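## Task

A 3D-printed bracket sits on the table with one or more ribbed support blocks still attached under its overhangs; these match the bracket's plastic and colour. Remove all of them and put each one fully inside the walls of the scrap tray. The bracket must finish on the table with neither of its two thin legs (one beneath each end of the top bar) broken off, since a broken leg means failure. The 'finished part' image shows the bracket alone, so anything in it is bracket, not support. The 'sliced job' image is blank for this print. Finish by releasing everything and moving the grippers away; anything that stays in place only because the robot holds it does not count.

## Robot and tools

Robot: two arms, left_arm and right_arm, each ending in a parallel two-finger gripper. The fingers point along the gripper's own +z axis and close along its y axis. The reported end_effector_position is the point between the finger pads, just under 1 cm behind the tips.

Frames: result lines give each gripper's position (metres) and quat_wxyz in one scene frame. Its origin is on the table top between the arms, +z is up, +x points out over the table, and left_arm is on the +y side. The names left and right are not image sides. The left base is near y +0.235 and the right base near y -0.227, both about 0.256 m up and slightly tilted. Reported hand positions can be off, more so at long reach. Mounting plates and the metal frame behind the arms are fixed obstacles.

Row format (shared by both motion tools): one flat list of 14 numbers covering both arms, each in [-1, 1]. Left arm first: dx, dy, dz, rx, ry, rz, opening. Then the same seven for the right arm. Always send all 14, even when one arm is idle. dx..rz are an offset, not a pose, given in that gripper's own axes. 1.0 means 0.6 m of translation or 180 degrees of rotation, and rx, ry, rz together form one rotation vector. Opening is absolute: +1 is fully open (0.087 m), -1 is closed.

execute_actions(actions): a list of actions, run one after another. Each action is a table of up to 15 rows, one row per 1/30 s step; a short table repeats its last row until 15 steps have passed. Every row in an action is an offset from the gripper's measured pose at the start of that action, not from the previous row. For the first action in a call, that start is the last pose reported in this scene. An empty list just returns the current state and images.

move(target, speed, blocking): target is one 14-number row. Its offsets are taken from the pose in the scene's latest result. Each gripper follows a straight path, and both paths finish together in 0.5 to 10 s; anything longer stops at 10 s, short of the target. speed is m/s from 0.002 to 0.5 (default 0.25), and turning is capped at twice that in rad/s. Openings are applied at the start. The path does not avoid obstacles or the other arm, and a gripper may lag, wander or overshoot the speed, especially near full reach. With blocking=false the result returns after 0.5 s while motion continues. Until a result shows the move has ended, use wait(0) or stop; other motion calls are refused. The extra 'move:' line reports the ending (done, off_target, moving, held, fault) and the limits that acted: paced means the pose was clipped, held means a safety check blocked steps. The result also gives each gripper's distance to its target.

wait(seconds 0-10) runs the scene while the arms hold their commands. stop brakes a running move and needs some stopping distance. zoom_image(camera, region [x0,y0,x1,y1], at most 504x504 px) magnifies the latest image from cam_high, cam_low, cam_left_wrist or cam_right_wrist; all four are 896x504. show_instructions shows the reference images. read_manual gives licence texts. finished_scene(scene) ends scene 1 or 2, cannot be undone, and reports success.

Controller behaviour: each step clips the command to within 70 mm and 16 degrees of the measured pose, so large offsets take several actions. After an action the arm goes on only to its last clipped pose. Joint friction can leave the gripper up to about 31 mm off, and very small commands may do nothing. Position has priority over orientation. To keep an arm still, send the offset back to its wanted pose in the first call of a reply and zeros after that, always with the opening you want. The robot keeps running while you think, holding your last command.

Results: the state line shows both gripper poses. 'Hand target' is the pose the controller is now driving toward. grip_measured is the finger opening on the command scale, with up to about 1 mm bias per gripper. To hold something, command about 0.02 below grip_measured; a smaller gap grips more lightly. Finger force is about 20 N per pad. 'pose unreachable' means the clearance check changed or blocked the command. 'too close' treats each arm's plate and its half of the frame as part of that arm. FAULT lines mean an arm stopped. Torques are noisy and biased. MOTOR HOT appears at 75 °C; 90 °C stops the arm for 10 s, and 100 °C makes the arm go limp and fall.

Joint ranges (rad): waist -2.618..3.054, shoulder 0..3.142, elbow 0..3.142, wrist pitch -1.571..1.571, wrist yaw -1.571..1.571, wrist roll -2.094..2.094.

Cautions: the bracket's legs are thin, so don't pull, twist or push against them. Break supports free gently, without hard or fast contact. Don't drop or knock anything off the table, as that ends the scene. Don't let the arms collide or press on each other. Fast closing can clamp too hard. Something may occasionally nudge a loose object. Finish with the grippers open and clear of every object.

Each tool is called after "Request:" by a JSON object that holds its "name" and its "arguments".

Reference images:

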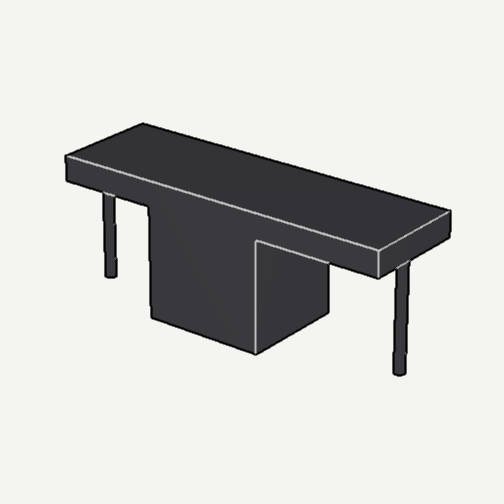

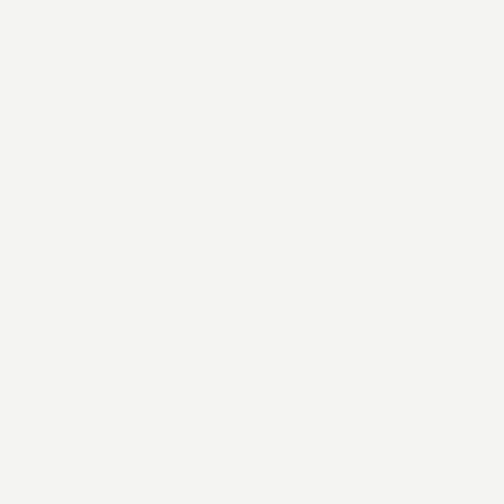

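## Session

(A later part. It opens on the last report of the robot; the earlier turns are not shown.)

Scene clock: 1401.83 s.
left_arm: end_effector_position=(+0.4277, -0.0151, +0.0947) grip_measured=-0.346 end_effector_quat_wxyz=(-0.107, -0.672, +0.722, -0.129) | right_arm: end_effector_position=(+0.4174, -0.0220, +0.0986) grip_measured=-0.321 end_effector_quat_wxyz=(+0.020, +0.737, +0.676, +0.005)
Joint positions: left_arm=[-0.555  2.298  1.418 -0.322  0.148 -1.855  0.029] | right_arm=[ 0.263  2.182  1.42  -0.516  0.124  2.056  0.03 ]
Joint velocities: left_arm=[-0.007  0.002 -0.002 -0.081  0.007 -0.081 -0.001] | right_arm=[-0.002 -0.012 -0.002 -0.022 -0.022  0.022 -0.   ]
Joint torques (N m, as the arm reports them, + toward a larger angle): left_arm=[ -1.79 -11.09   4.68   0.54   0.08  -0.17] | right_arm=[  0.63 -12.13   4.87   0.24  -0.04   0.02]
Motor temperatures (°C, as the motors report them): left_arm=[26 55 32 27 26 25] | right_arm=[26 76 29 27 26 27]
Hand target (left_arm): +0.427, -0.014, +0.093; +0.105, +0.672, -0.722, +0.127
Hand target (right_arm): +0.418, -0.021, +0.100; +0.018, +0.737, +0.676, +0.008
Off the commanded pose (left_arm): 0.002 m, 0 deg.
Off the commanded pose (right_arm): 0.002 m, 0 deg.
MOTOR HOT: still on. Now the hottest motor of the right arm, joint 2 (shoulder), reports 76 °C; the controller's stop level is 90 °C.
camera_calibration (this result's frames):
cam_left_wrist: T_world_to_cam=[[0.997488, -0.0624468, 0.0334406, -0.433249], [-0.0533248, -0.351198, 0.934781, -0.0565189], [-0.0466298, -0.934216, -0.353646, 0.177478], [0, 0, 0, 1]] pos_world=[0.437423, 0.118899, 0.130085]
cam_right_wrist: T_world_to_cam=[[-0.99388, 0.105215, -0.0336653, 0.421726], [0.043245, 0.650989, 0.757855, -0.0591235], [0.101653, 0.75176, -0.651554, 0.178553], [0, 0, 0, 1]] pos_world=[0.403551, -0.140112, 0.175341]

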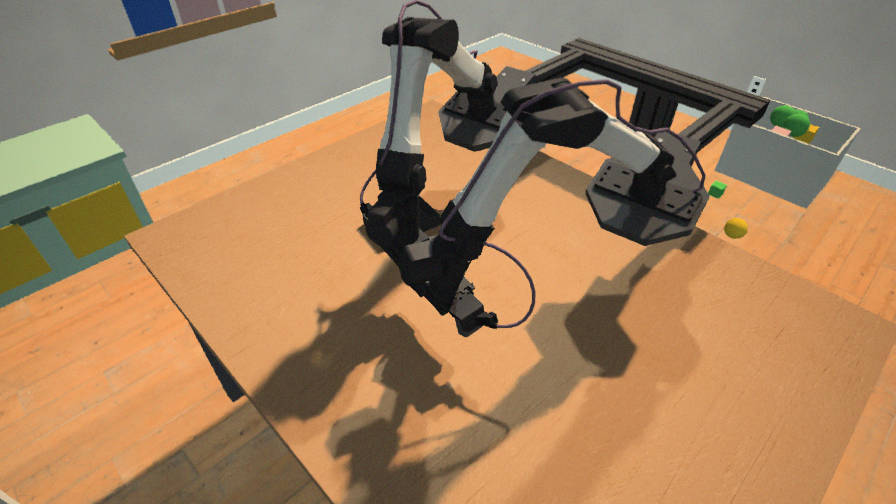

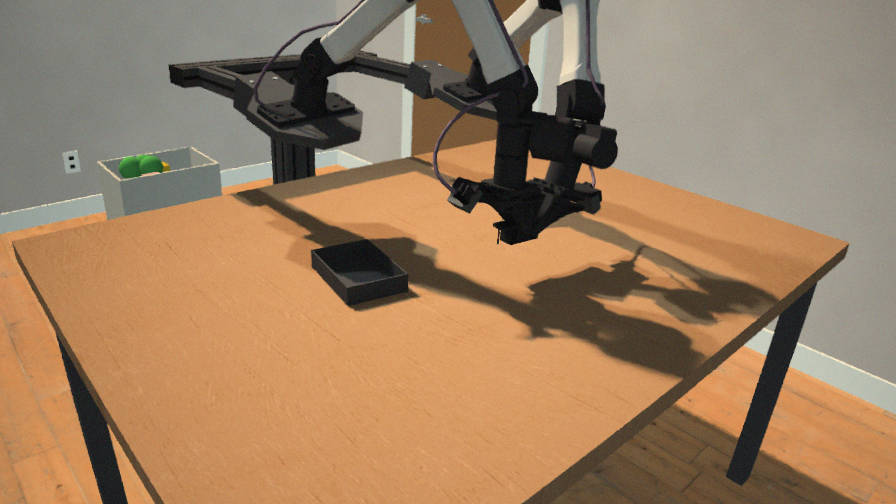

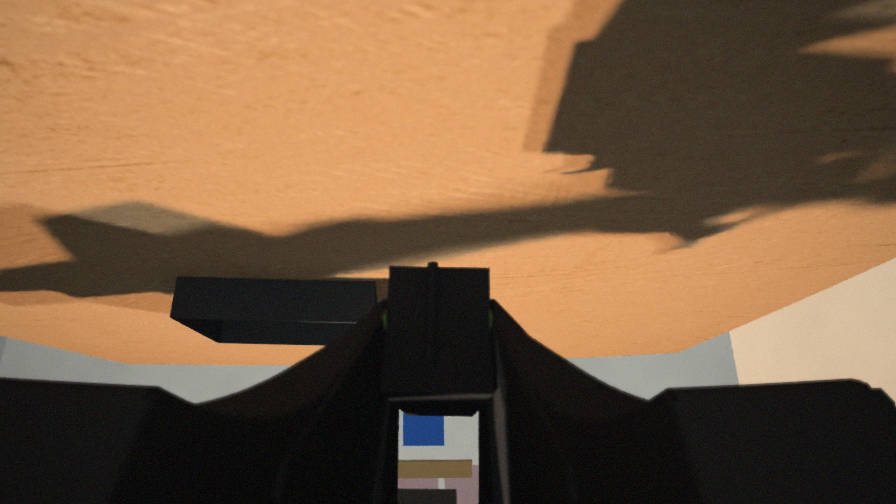

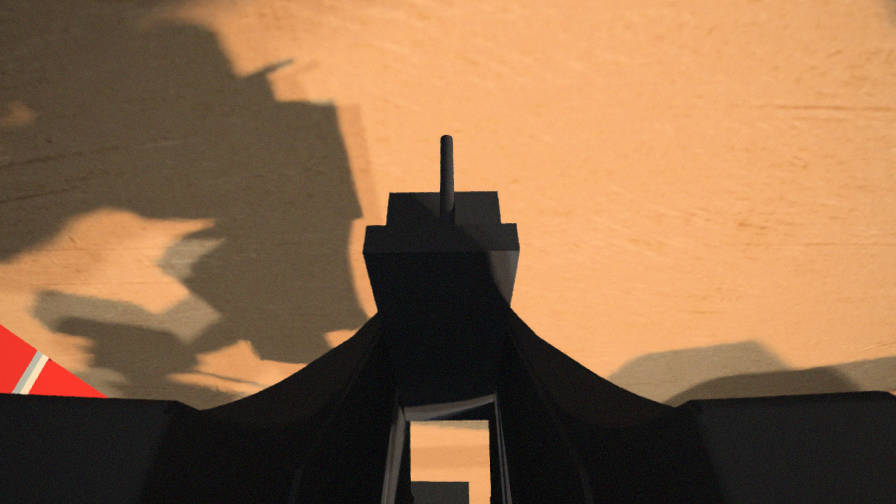

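Request:
{"name": "execute_actions", "arguments": {"actions": [[[0,0,0,0,0,0,-0.2,0,0,0,0,0,0,-0.35],[0,0,0,0,0,0,-0.1,0,0,0,0,0,0,-0.35],[0,0,0,0,0,0,0.0,0,0,0,0,0,0,-0.35],[0,0,0,0,0,0,0.1,0,0,0,0,0,0,-0.35]]]}}

Request:
{"name": "move", "arguments": {"target": [-0.03,0,-0.12,0,0,0,0.1,0,0,0,0,0,0,-0.35], "speed": 0.08}}

Scene clock: 1522.33 s.
left_arm: end_effector_position=(+0.4277, -0.0151, +0.0947) grip_measured=+0.100 end_effector_quat_wxyz=(-0.107, -0.672, +0.722, -0.129) | right_arm: end_effector_position=(+0.4174, -0.0220, +0.0986) grip_measured=-0.321 end_effector_quat_wxyz=(+0.020, +0.737, +0.676, +0.005)
Joint positions: left_arm=[-0.555  2.298  1.418 -0.322  0.148 -1.855  0.048] | right_arm=[ 0.263  2.182  1.42  -0.516  0.124  2.056  0.03 ]
Joint velocities: left_arm=[-0.017 -0.002 -0.007  0.007 -0.022 -0.037 -0.001] | right_arm=[-0.002 -0.022 -0.017  0.066 -0.037 -0.007 -0.   ]
Joint torques (N m, as the arm reports them, + toward a larger angle): left_arm=[ -1.74 -11.11   4.56   0.54   0.14  -0.17] | right_arm=[  0.58 -11.98   4.91   0.22   0.01   0.03]
Motor temperatures (°C, as the motors report them): left_arm=[26 63 32 27 25 25] | right_arm=[26 67 30 27 25 27]
Hand target (left_arm): +0.428, -0.015, +0.095; +0.107, +0.672, -0.722, +0.129
Hand target (right_arm): +0.417, -0.022, +0.099; +0.020, +0.737, +0.676, +0.005
Off the commanded pose (left_arm): 0.000 m, 0 deg.
Off the commanded pose (right_arm): 0.000 m, 0 deg.
MOTOR HOT: cleared. Now the hottest motor of the right arm, joint 2 (shoulder), reports 67 °C.
camera_calibration (this result's frames):
cam_left_wrist: T_world_to_cam=[[0.997488, -0.0624468, 0.0334406, -0.433249], [-0.0533248, -0.351198, 0.934781, -0.0565189], [-0.0466298, -0.934216, -0.353646, 0.177478], [0, 0, 0, 1]] pos_world=[0.437423, 0.118899, 0.130085]
cam_right_wrist: T_world_to_cam=[[-0.99388, 0.105215, -0.0336653, 0.421726], [0.043245, 0.650989, 0.757855, -0.0591235], [0.101653, 0.75176, -0.651554, 0.178553], [0, 0, 0, 1]] pos_world=[0.403551, -0.140112, 0.175341]

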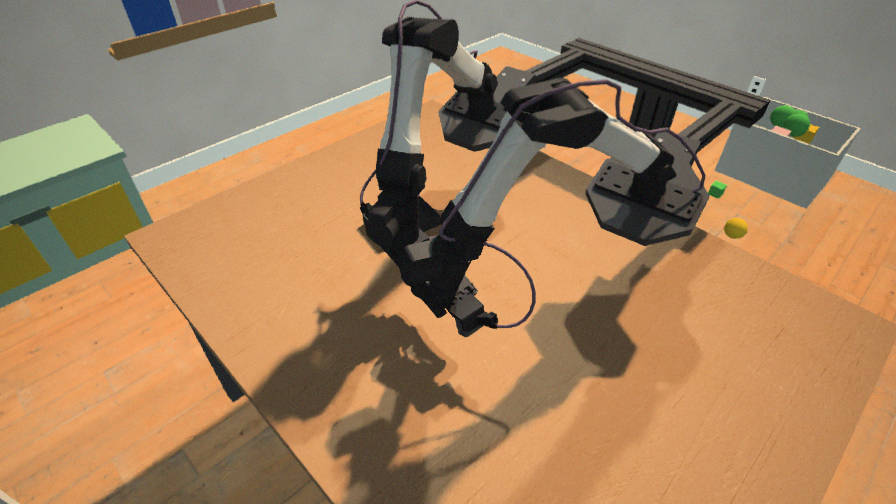

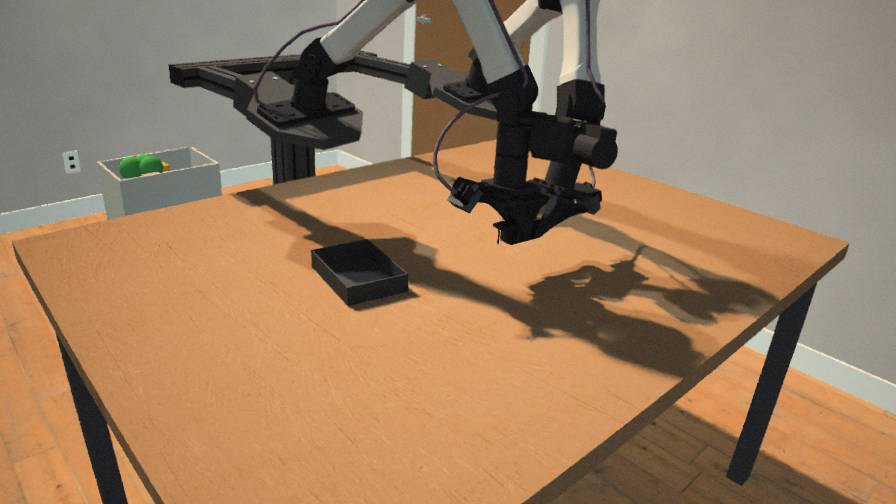

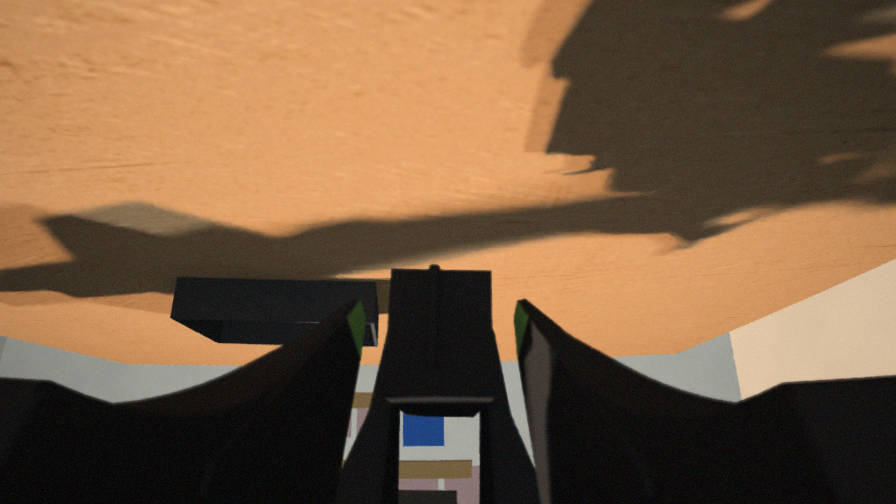

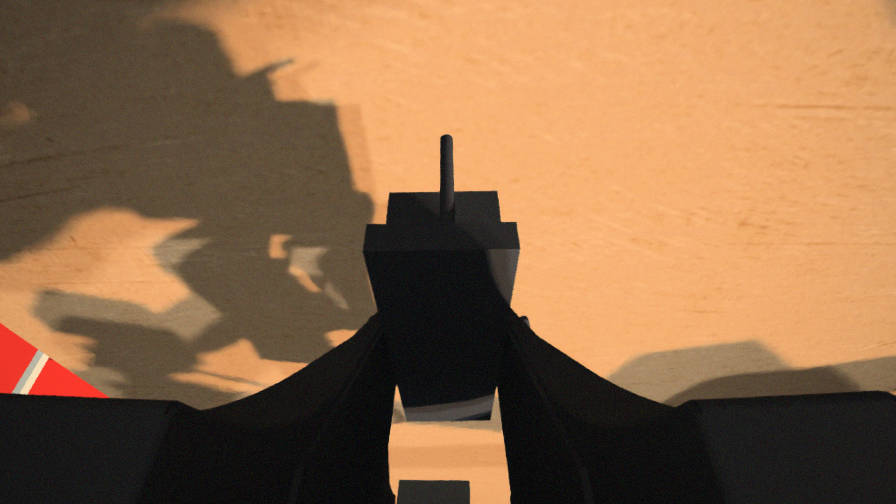

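Scene clock: 1523.73 s.
left_arm: end_effector_position=(+0.4420, +0.0187, +0.1610) grip_measured=+0.100 end_effector_quat_wxyz=(-0.094, -0.669, +0.723, -0.145) | right_arm: end_effector_position=(+0.4187, -0.0215, +0.0988) grip_measured=-0.321 end_effector_quat_wxyz=(+0.021, +0.737, +0.675, +0.008)
Joint positions: left_arm=[-0.495  2.092  1.376 -0.455  0.161 -1.794  0.048] | right_arm=[ 0.263  2.182  1.42  -0.51   0.124  2.057  0.03 ]
Joint velocities: left_arm=[ 0.007  0.002  0.002 -0.022  0.037  0.051 -0.   ] | right_arm=[-0.012  0.002  0.022  0.022 -0.022  0.051 -0.001]
Joint torques (N m, as the arm reports them, + toward a larger angle): left_arm=[ -0.27 -11.41   2.97   0.42   0.25  -0.11] | right_arm=[  0.47 -11.94   4.82   0.18   0.02   0.02]
Motor temperatures (°C, as the motors report them): left_arm=[26 64 32 27 25 25] | right_arm=[26 67 30 27 25 27]
Hand target (left_arm): +0.429, +0.026, +0.157; +0.107, +0.671, -0.722, +0.129
Hand target (right_arm): +0.417, -0.022, +0.099; +0.020, +0.737, +0.676, +0.005
Off the commanded pose (left_arm): 0.017 m, 2 deg.
Off the commanded pose (right_arm): 0.001 m, 0 deg.
move: off_target (left_arm)
camera_calibration (this result's frames):
cam_left_wrist: T_world_to_cam=[[0.995413, -0.0598, 0.0746799, -0.453481], [-0.0908868, -0.34729, 0.933343, -0.0891555], [-0.0298784, -0.935849, -0.351132, 0.225338], [0, 0, 0, 1]] pos_world=[0.45003, 0.152802, 0.196202]
cam_right_wrist: T_world_to_cam=[[-0.993555, 0.10656, -0.0386568, 0.423415], [0.040078, 0.649224, 0.75954, -0.0585315], [0.106033, 0.753095, -0.649311, 0.176072], [0, 0, 0, 1]] pos_world=[0.404363, -0.139718, 0.17515]

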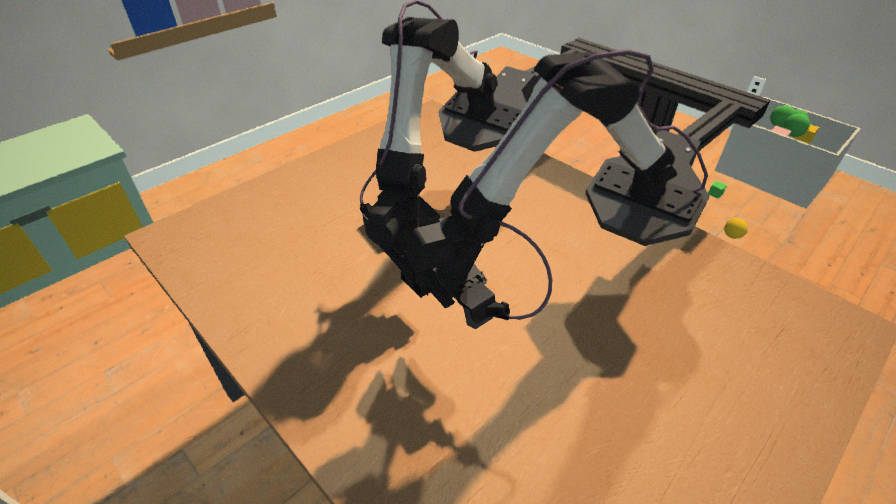

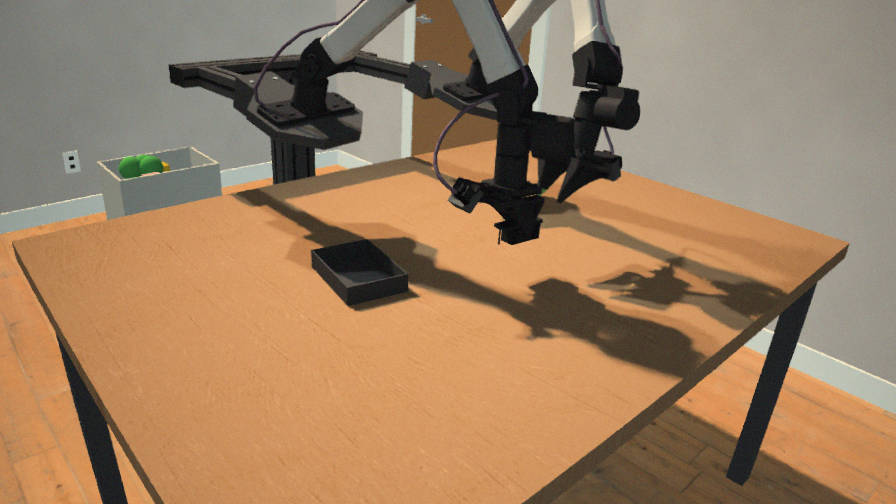

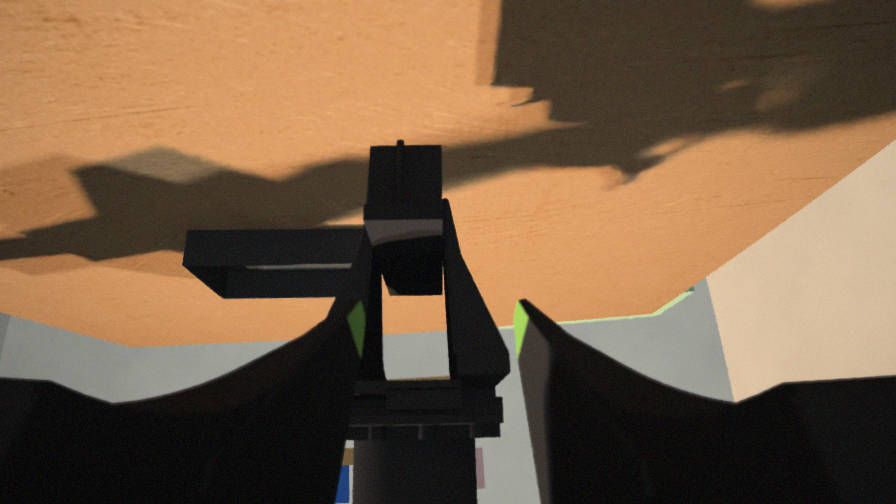

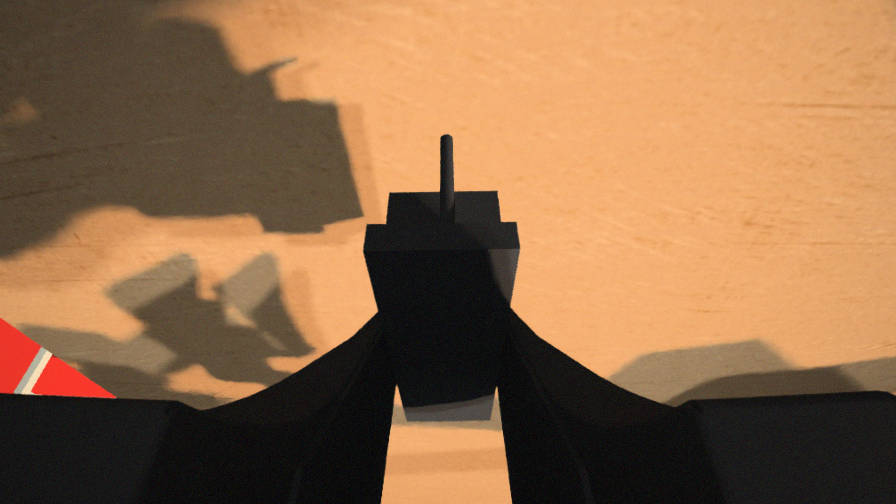

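Request:
{"name": "move", "arguments": {"target": [-0.214,0.149,-0.122,0,-0.106,0,0.1,0.063,-0.0875,0.10,0,0,0,-0.35], "speed": 0.1}}

Scene clock: 1538.33 s.
left_arm: end_effector_position=(+0.3735, +0.1651, +0.1835) grip_measured=+0.100 end_effector_quat_wxyz=(+0.033, -0.683, +0.728, -0.044) | right_arm: end_effector_position=(+0.3851, +0.0201, +0.0450) grip_measured=-0.321 end_effector_quat_wxyz=(+0.016, +0.721, +0.693, +0.024)
Joint positions: left_arm=[-0.296  1.681  0.944 -0.457 -0.088 -1.601  0.048] | right_arm=[ 0.364  2.317  1.362 -0.3    0.135  2.103  0.03 ]
Joint velocities: left_arm=[-0.002  0.002 -0.007  0.051  0.007  0.022 -0.001] | right_arm=[-0.002  0.007  0.007 -0.007 -0.007 -0.051 -0.001]
Joint torques (N m, as the arm reports them, + toward a larger angle): left_arm=[ 0.83 -8.87  2.93  0.44 -0.14 -0.1 ] | right_arm=[  1.89 -10.75   1.87   0.45   0.06   0.11]
Motor temperatures (°C, as the motors report them): left_arm=[26 64 31 27 25 25] | right_arm=[26 66 30 27 25 27]
Hand target (left_arm): +0.363, +0.171, +0.181; -0.029, +0.684, -0.728, +0.031
Hand target (right_arm): +0.372, +0.019, +0.036; +0.013, +0.720, +0.694, +0.013
Off the commanded pose (left_arm): 0.015 m, 2 deg.
Off the commanded pose (right_arm): 0.016 m, 3 deg.
joint sent to its limit (right arm) — the command would take joint 6 (wrist roll) past its upper limit, so that joint was sent only as far as its limit.
move: off_target (left_arm, right_arm)
camera_calibration (this result's frames):
cam_left_wrist: T_world_to_cam=[[0.993169, -0.057634, 0.101457, -0.382643], [-0.115126, -0.625656, 0.771558, 0.0192093], [0.0190093, -0.777968, -0.628017, 0.374682], [0, 0, 0, 1]] pos_world=[0.375118, 0.281456, 0.259308]
cam_right_wrist: T_world_to_cam=[[-0.99683, 0.059245, -0.0530991, 0.386398], [-0.00409266, 0.628355, 0.777916, -0.0267234], [0.0794527, 0.775667, -0.626121, 0.122095], [0, 0, 0, 1]] pos_world=[0.375363, -0.100806, 0.117752]

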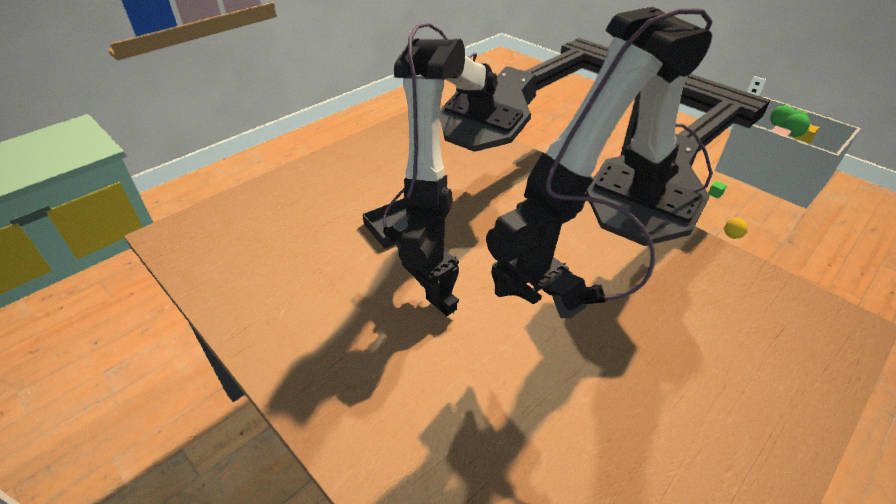

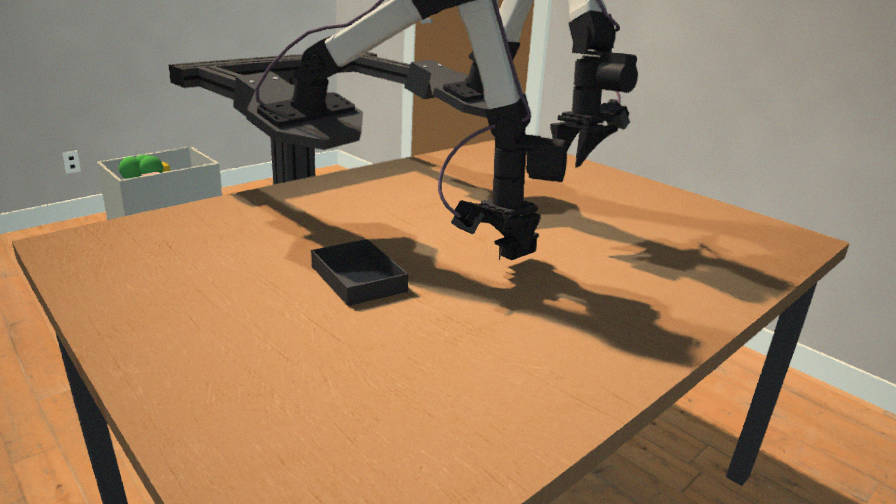

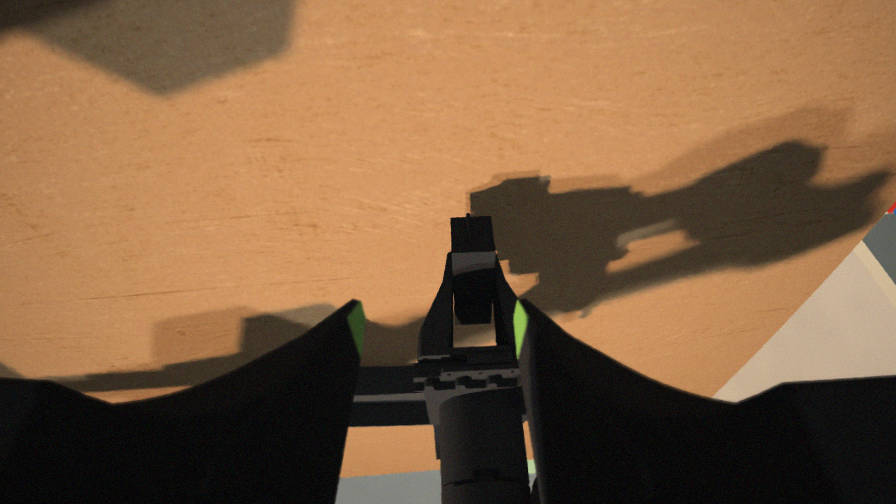

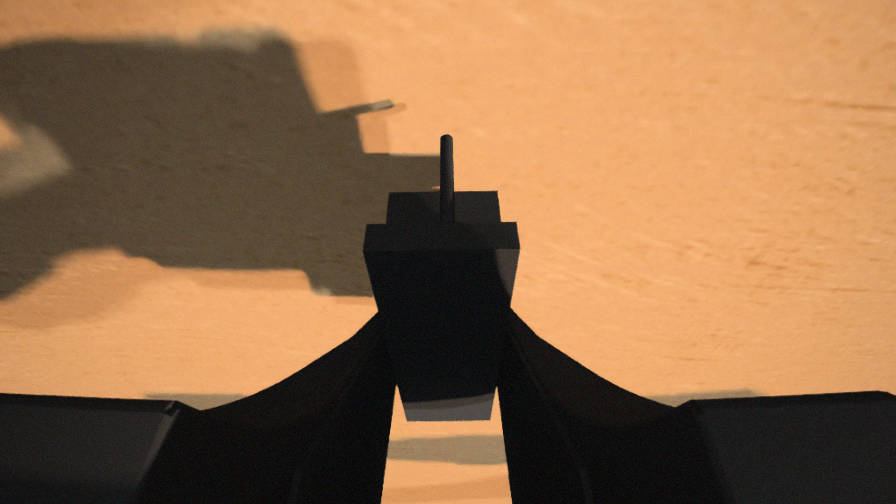

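Request:
{"name": "move", "arguments": {"target": [0,0,0,0,0,0,0.1,0,-0.01,0.037,0.025,0,0,-0.35], "speed": 0.03}}

Scene clock: 1545.50 s.
left_arm: end_effector_position=(+0.3735, +0.1654, +0.1834) grip_measured=+0.100 end_effector_quat_wxyz=(+0.033, -0.682, +0.729, -0.044) | right_arm: end_effector_position=(+0.3762, +0.0212, +0.0253) grip_measured=-0.321 end_effector_quat_wxyz=(-0.007, +0.720, +0.694, -0.004)
Joint positions: left_arm=[-0.296  1.681  0.944 -0.457 -0.09  -1.599  0.048] | right_arm=[ 0.359  2.396  1.435 -0.36   0.104  2.103  0.03 ]
Joint velocities: left_arm=[-0.017 -0.002  0.012  0.007 -0.007 -0.007  0.001] | right_arm=[-0.007  0.007 -0.002 -0.037 -0.007 -0.037 -0.   ]
Joint torques (N m, as the arm reports them, + toward a larger angle): left_arm=[-0.23 -7.74  5.21  0.53 -0.02 -0.17] | right_arm=[  0.04 -10.73   5.99   0.07  -0.14  -0.05]
Motor temperatures (°C, as the motors report them): left_arm=[26 63 31 27 25 25] | right_arm=[26 66 30 27 25 27]
Hand target (left_arm): +0.374, +0.165, +0.183; -0.033, +0.683, -0.728, +0.044
Hand target (right_arm): +0.380, +0.021, +0.023; -0.011, +0.721, +0.693, -0.004
Off the commanded pose (left_arm): 0.000 m, 0 deg.
Off the commanded pose (right_arm): 0.005 m, 1 deg.
move: done
camera_calibration (this result's frames):
cam_left_wrist: T_world_to_cam=[[0.993026, -0.0599057, 0.101538, -0.382143], [-0.116588, -0.626767, 0.770435, 0.0203663], [0.017487, -0.776901, -0.62938, 0.375489], [0, 0, 0, 1]] pos_world=[0.375287, 0.28159, 0.259436]
cam_right_wrist: T_world_to_cam=[[-0.998259, 0.0560766, 0.0182651, 0.375184], [0.0496765, 0.632582, 0.772899, -0.0323315], [0.0317874, 0.772461, -0.634266, 0.12787], [0, 0, 0, 1]] pos_world=[0.372073, -0.0993611, 0.0992397]

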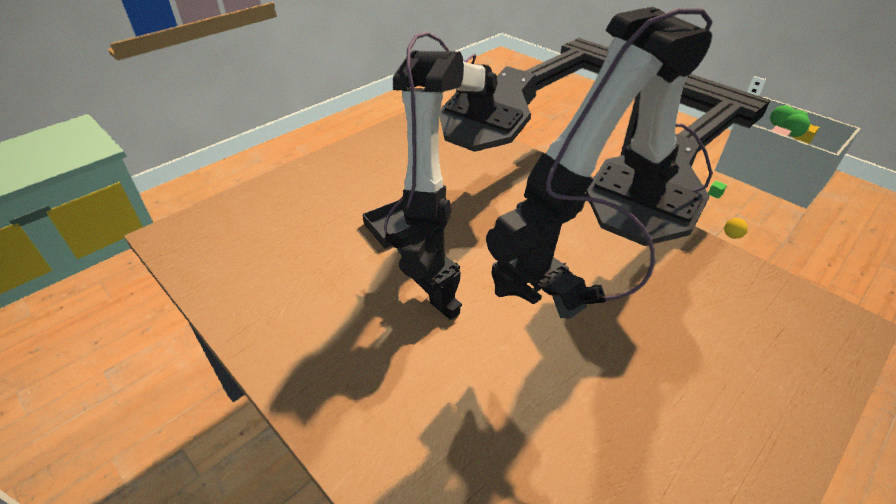

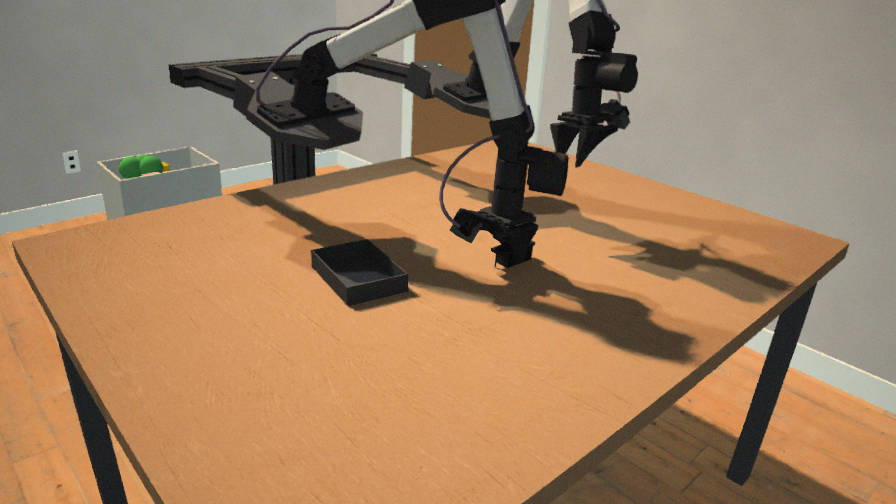

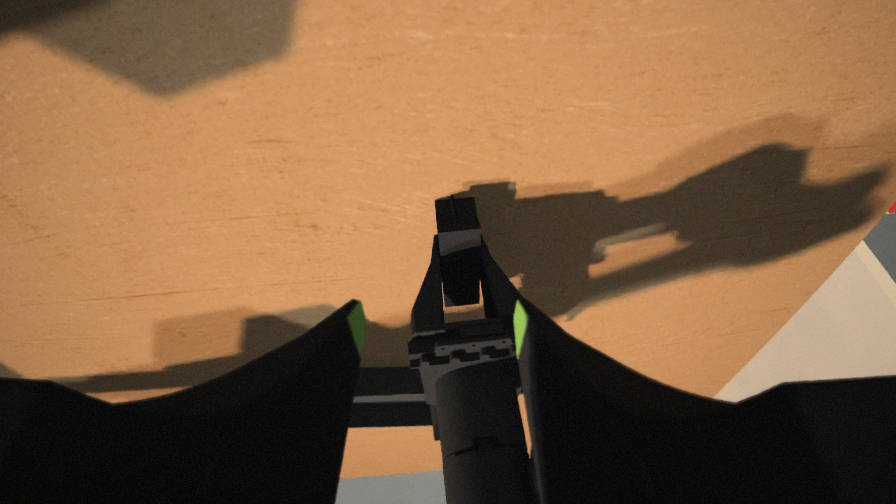

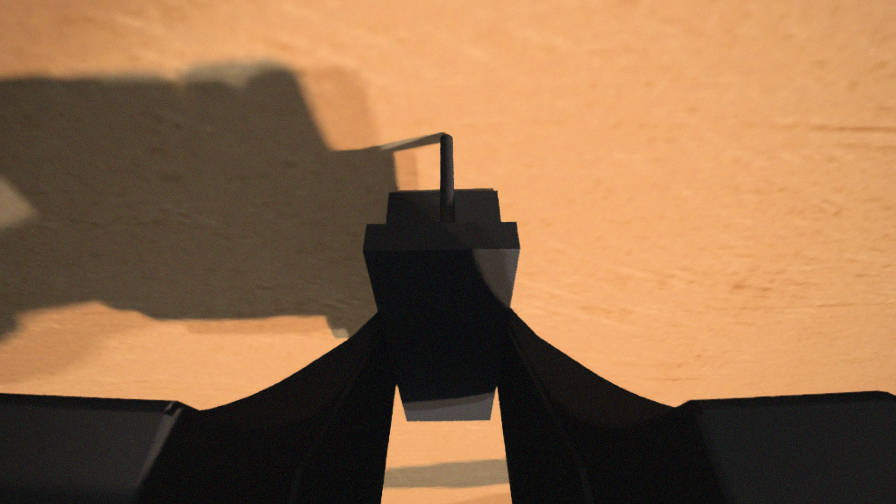

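Request:
{"name": "execute_actions", "arguments": {"actions": [[[0,0,0,0,0,0,0.1,0,0,0,0,0,0,-0.31],[0,0,0,0,0,0,0.1,0,0,0,0,0,0,-0.29],[0,0,0,0,0,0,0.1,0,0,0,0,0,0,-0.26],[0,0,0,0,0,0,0.1,0,0,0,0,0,0,-0.2],[0,0,0,0,0,0,0.1,0,0,0,0,0,0,-0.1],[0,0,0,0,0,0,0.1,0,0,0,0,0,0,0.0],[0,0,0,0,0,0,0.1,0,0,0,0,0,0,0.1]]]}}

Request:
{"name": "move", "arguments": {"target": [0,0,0,0,0,0,0.1,0,0,-0.11,0,0,0,0.1], "speed": 0.08}}

Scene clock: 1549.33 s.
left_arm: end_effector_position=(+0.3735, +0.1654, +0.1834) grip_measured=+0.100 end_effector_quat_wxyz=(+0.033, -0.682, +0.729, -0.044) | right_arm: end_effector_position=(+0.3760, +0.0213, +0.0254) grip_measured=+0.100 end_effector_quat_wxyz=(-0.007, +0.720, +0.694, -0.004)
Joint positions: left_arm=[-0.296  1.681  0.944 -0.457 -0.09  -1.599  0.048] | right_arm=[ 0.359  2.396  1.435 -0.361  0.103  2.103  0.048]
Joint velocities: left_arm=[-0.007 -0.007  0.007 -0.007  0.007  0.007  0.   ] | right_arm=[-0.012 -0.017  0.002 -0.051 -0.022 -0.022 -0.   ]
Joint torques (N m, as the arm reports them, + toward a larger angle): left_arm=[-0.35 -7.74  5.32  0.53 -0.03 -0.14] | right_arm=[  0.97 -12.     3.81   0.17   0.     0.02]
Motor temperatures (°C, as the motors report them): left_arm=[26 62 31 27 25 25] | right_arm=[26 65 30 27 25 27]
Hand target (left_arm): +0.373, +0.165, +0.183; -0.033, +0.682, -0.729, +0.044
Hand target (right_arm): +0.376, +0.021, +0.025; -0.006, +0.720, +0.694, -0.004
Off the commanded pose (left_arm): 0.000 m, 0 deg.
Off the commanded pose (right_arm): 0.000 m, 0 deg.
camera_calibration (this result's frames):
cam_left_wrist: T_world_to_cam=[[0.993026, -0.0599057, 0.101538, -0.382143], [-0.116588, -0.626767, 0.770435, 0.0203663], [0.017487, -0.776901, -0.62938, 0.375489], [0, 0, 0, 1]] pos_world=[0.375287, 0.28159, 0.259436]
cam_right_wrist: T_world_to_cam=[[-0.998244, 0.0559924, 0.0193107, 0.374989], [0.0504231, 0.632345, 0.773044, -0.0326937], [0.0310735, 0.772661, -0.634058, 0.12813], [0, 0, 0, 1]] pos_world=[0.371998, -0.0993242, 0.0992745]

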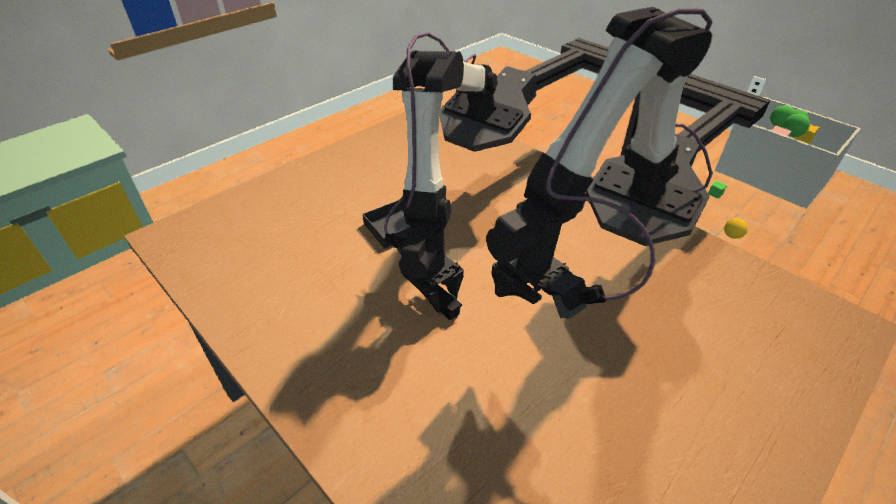

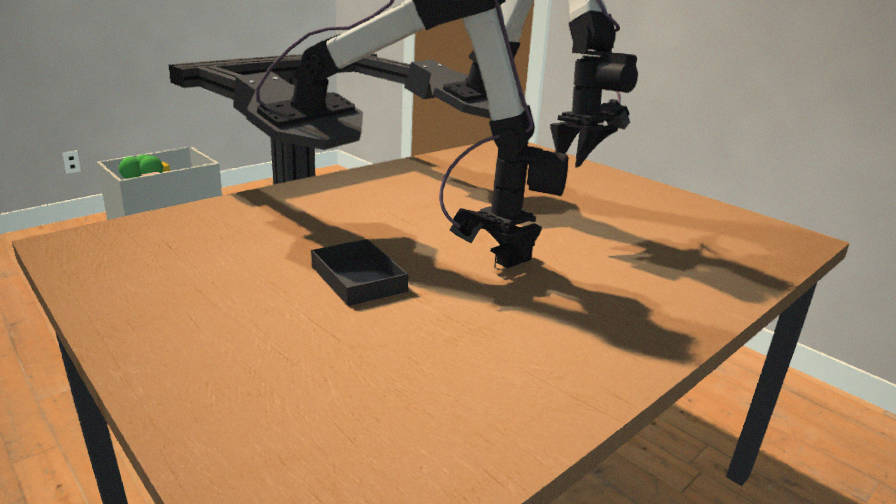

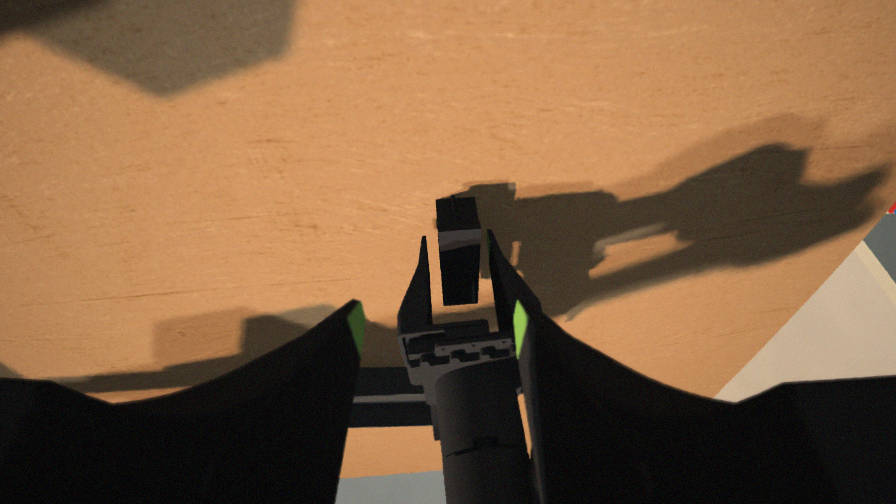

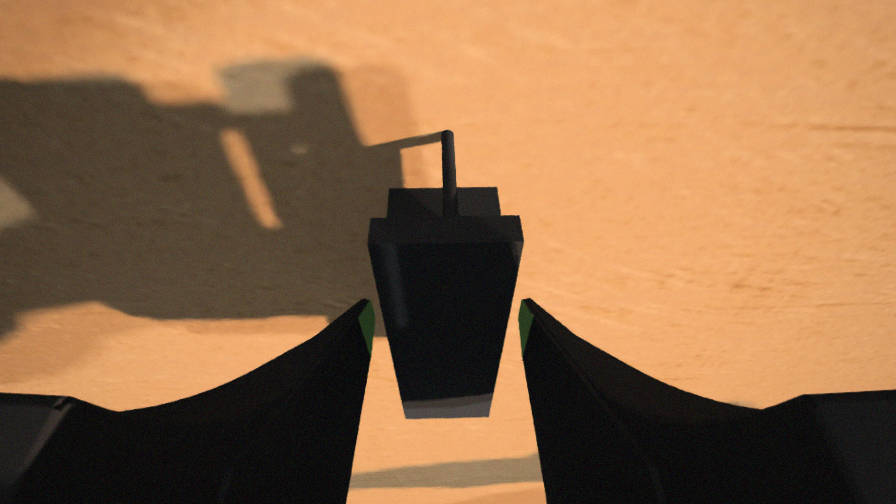

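Scene clock: 1550.63 s.
left_arm: end_effector_position=(+0.3735, +0.1654, +0.1834) grip_measured=+0.100 end_effector_quat_wxyz=(+0.033, -0.682, +0.729, -0.044) | right_arm: end_effector_position=(+0.3914, +0.0207, +0.0934) grip_measured=+0.100 end_effector_quat_wxyz=(-0.003, +0.721, +0.693, +0.011)
Joint positions: left_arm=[-0.296  1.681  0.944 -0.457 -0.09  -1.599  0.048] | right_arm=[ 0.359  2.207  1.413 -0.497  0.103  2.103  0.048]
Joint velocities: left_arm=[ 0.002 -0.012 -0.012 -0.037 -0.022  0.037 -0.001] | right_arm=[-0.017 -0.012 -0.002  0.007 -0.007 -0.007  0.001]
Joint torques (N m, as the arm reports them, + toward a larger angle): left_arm=[-0.25 -7.75  5.3   0.54 -0.03 -0.17] | right_arm=[  2.21 -12.46   2.42   0.15   0.02   0.11]
Motor temperatures (°C, as the motors report them): left_arm=[26 61 31 27 25 25] | right_arm=[26 65 30 27 25 27]
Hand target (left_arm): +0.373, +0.165, +0.183; -0.033, +0.682, -0.729, +0.044
Hand target (right_arm): +0.377, +0.020, +0.091; -0.008, +0.718, +0.696, -0.004
Off the commanded pose (left_arm): 0.000 m, 0 deg.
Off the commanded pose (right_arm): 0.015 m, 2 deg.
joint sent to its limit (right arm) — the command would take joint 6 (wrist roll) past its upper limit, so that joint was sent only as far as its limit.
move: off_target (right_arm)
camera_calibration (this result's frames):
cam_left_wrist: T_world_to_cam=[[0.993026, -0.0599057, 0.101538, -0.382143], [-0.116588, -0.626767, 0.770435, 0.0203663], [0.017487, -0.776901, -0.62938, 0.375489], [0, 0, 0, 1]] pos_world=[0.375287, 0.28159, 0.259436]
cam_right_wrist: T_world_to_cam=[[-0.998215, 0.0593709, -0.00650492, 0.391381], [0.0318323, 0.621009, 0.783156, -0.0791421], [0.0505363, 0.781551, -0.621791, 0.162302], [0, 0, 0, 1]] pos_world=[0.385, -0.100936, 0.165445]

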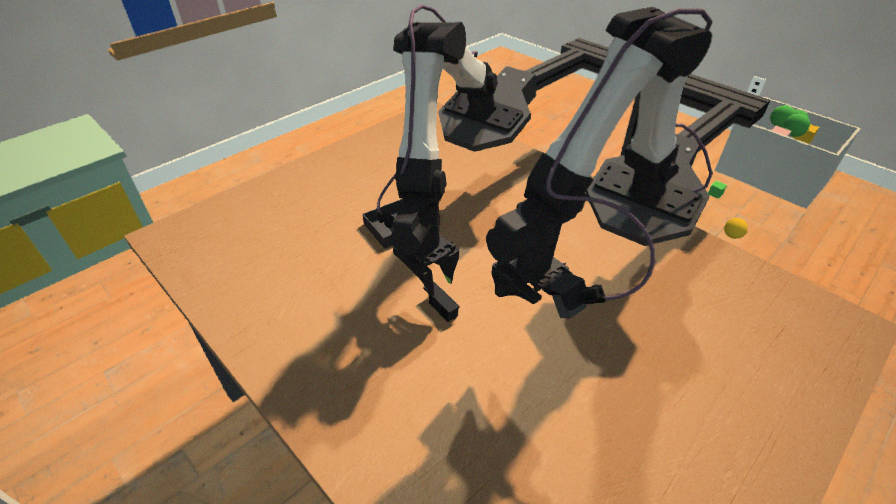

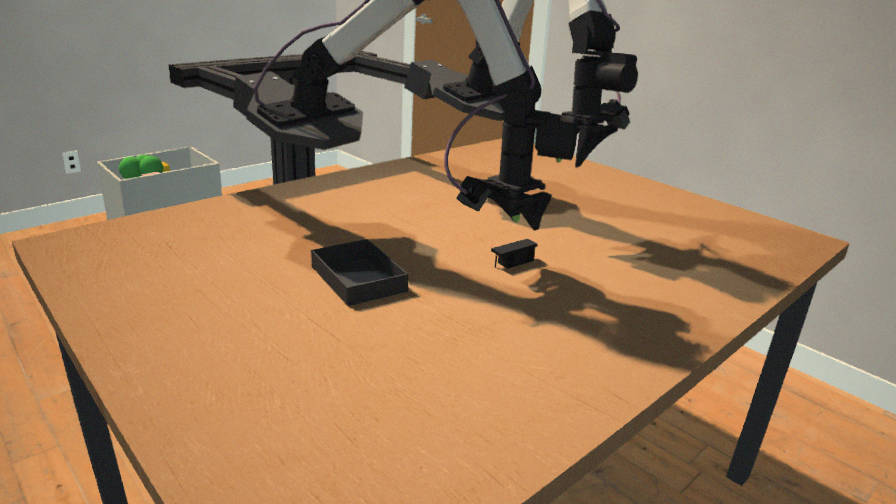

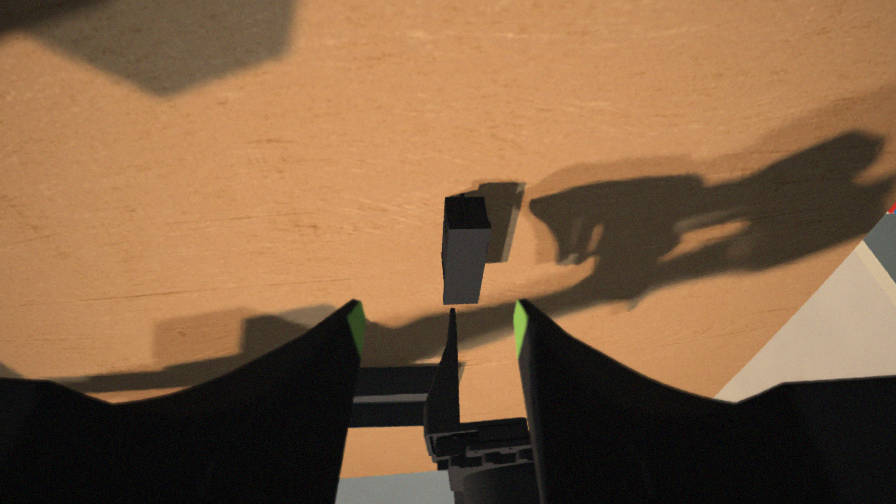

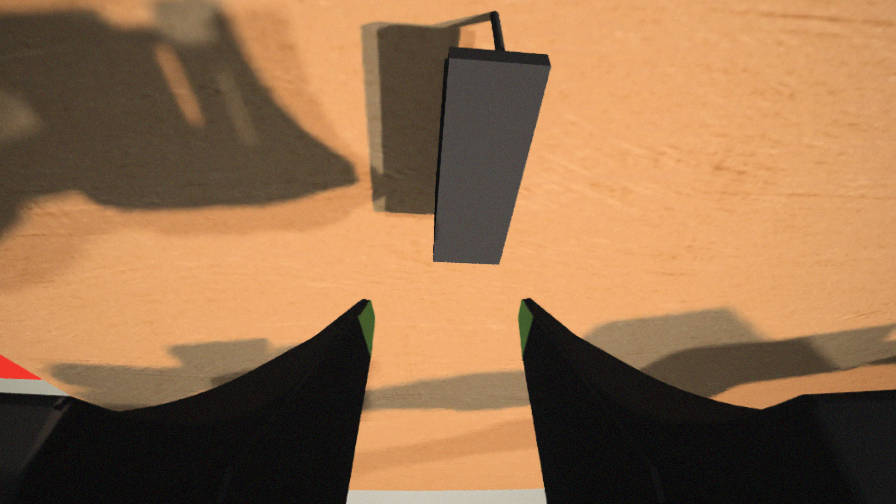

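Request:
{"name": "zoom_image", "arguments": {"camera": "cam_left_wrist", "region": [400, 170, 560, 330]}}

Region (400, 170, 560, 330) of cam_left_wrist's 896x504 image, scaled by 3.150, with more detail than that image has.

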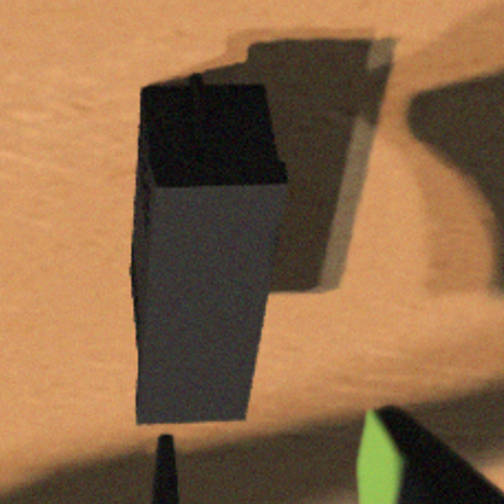

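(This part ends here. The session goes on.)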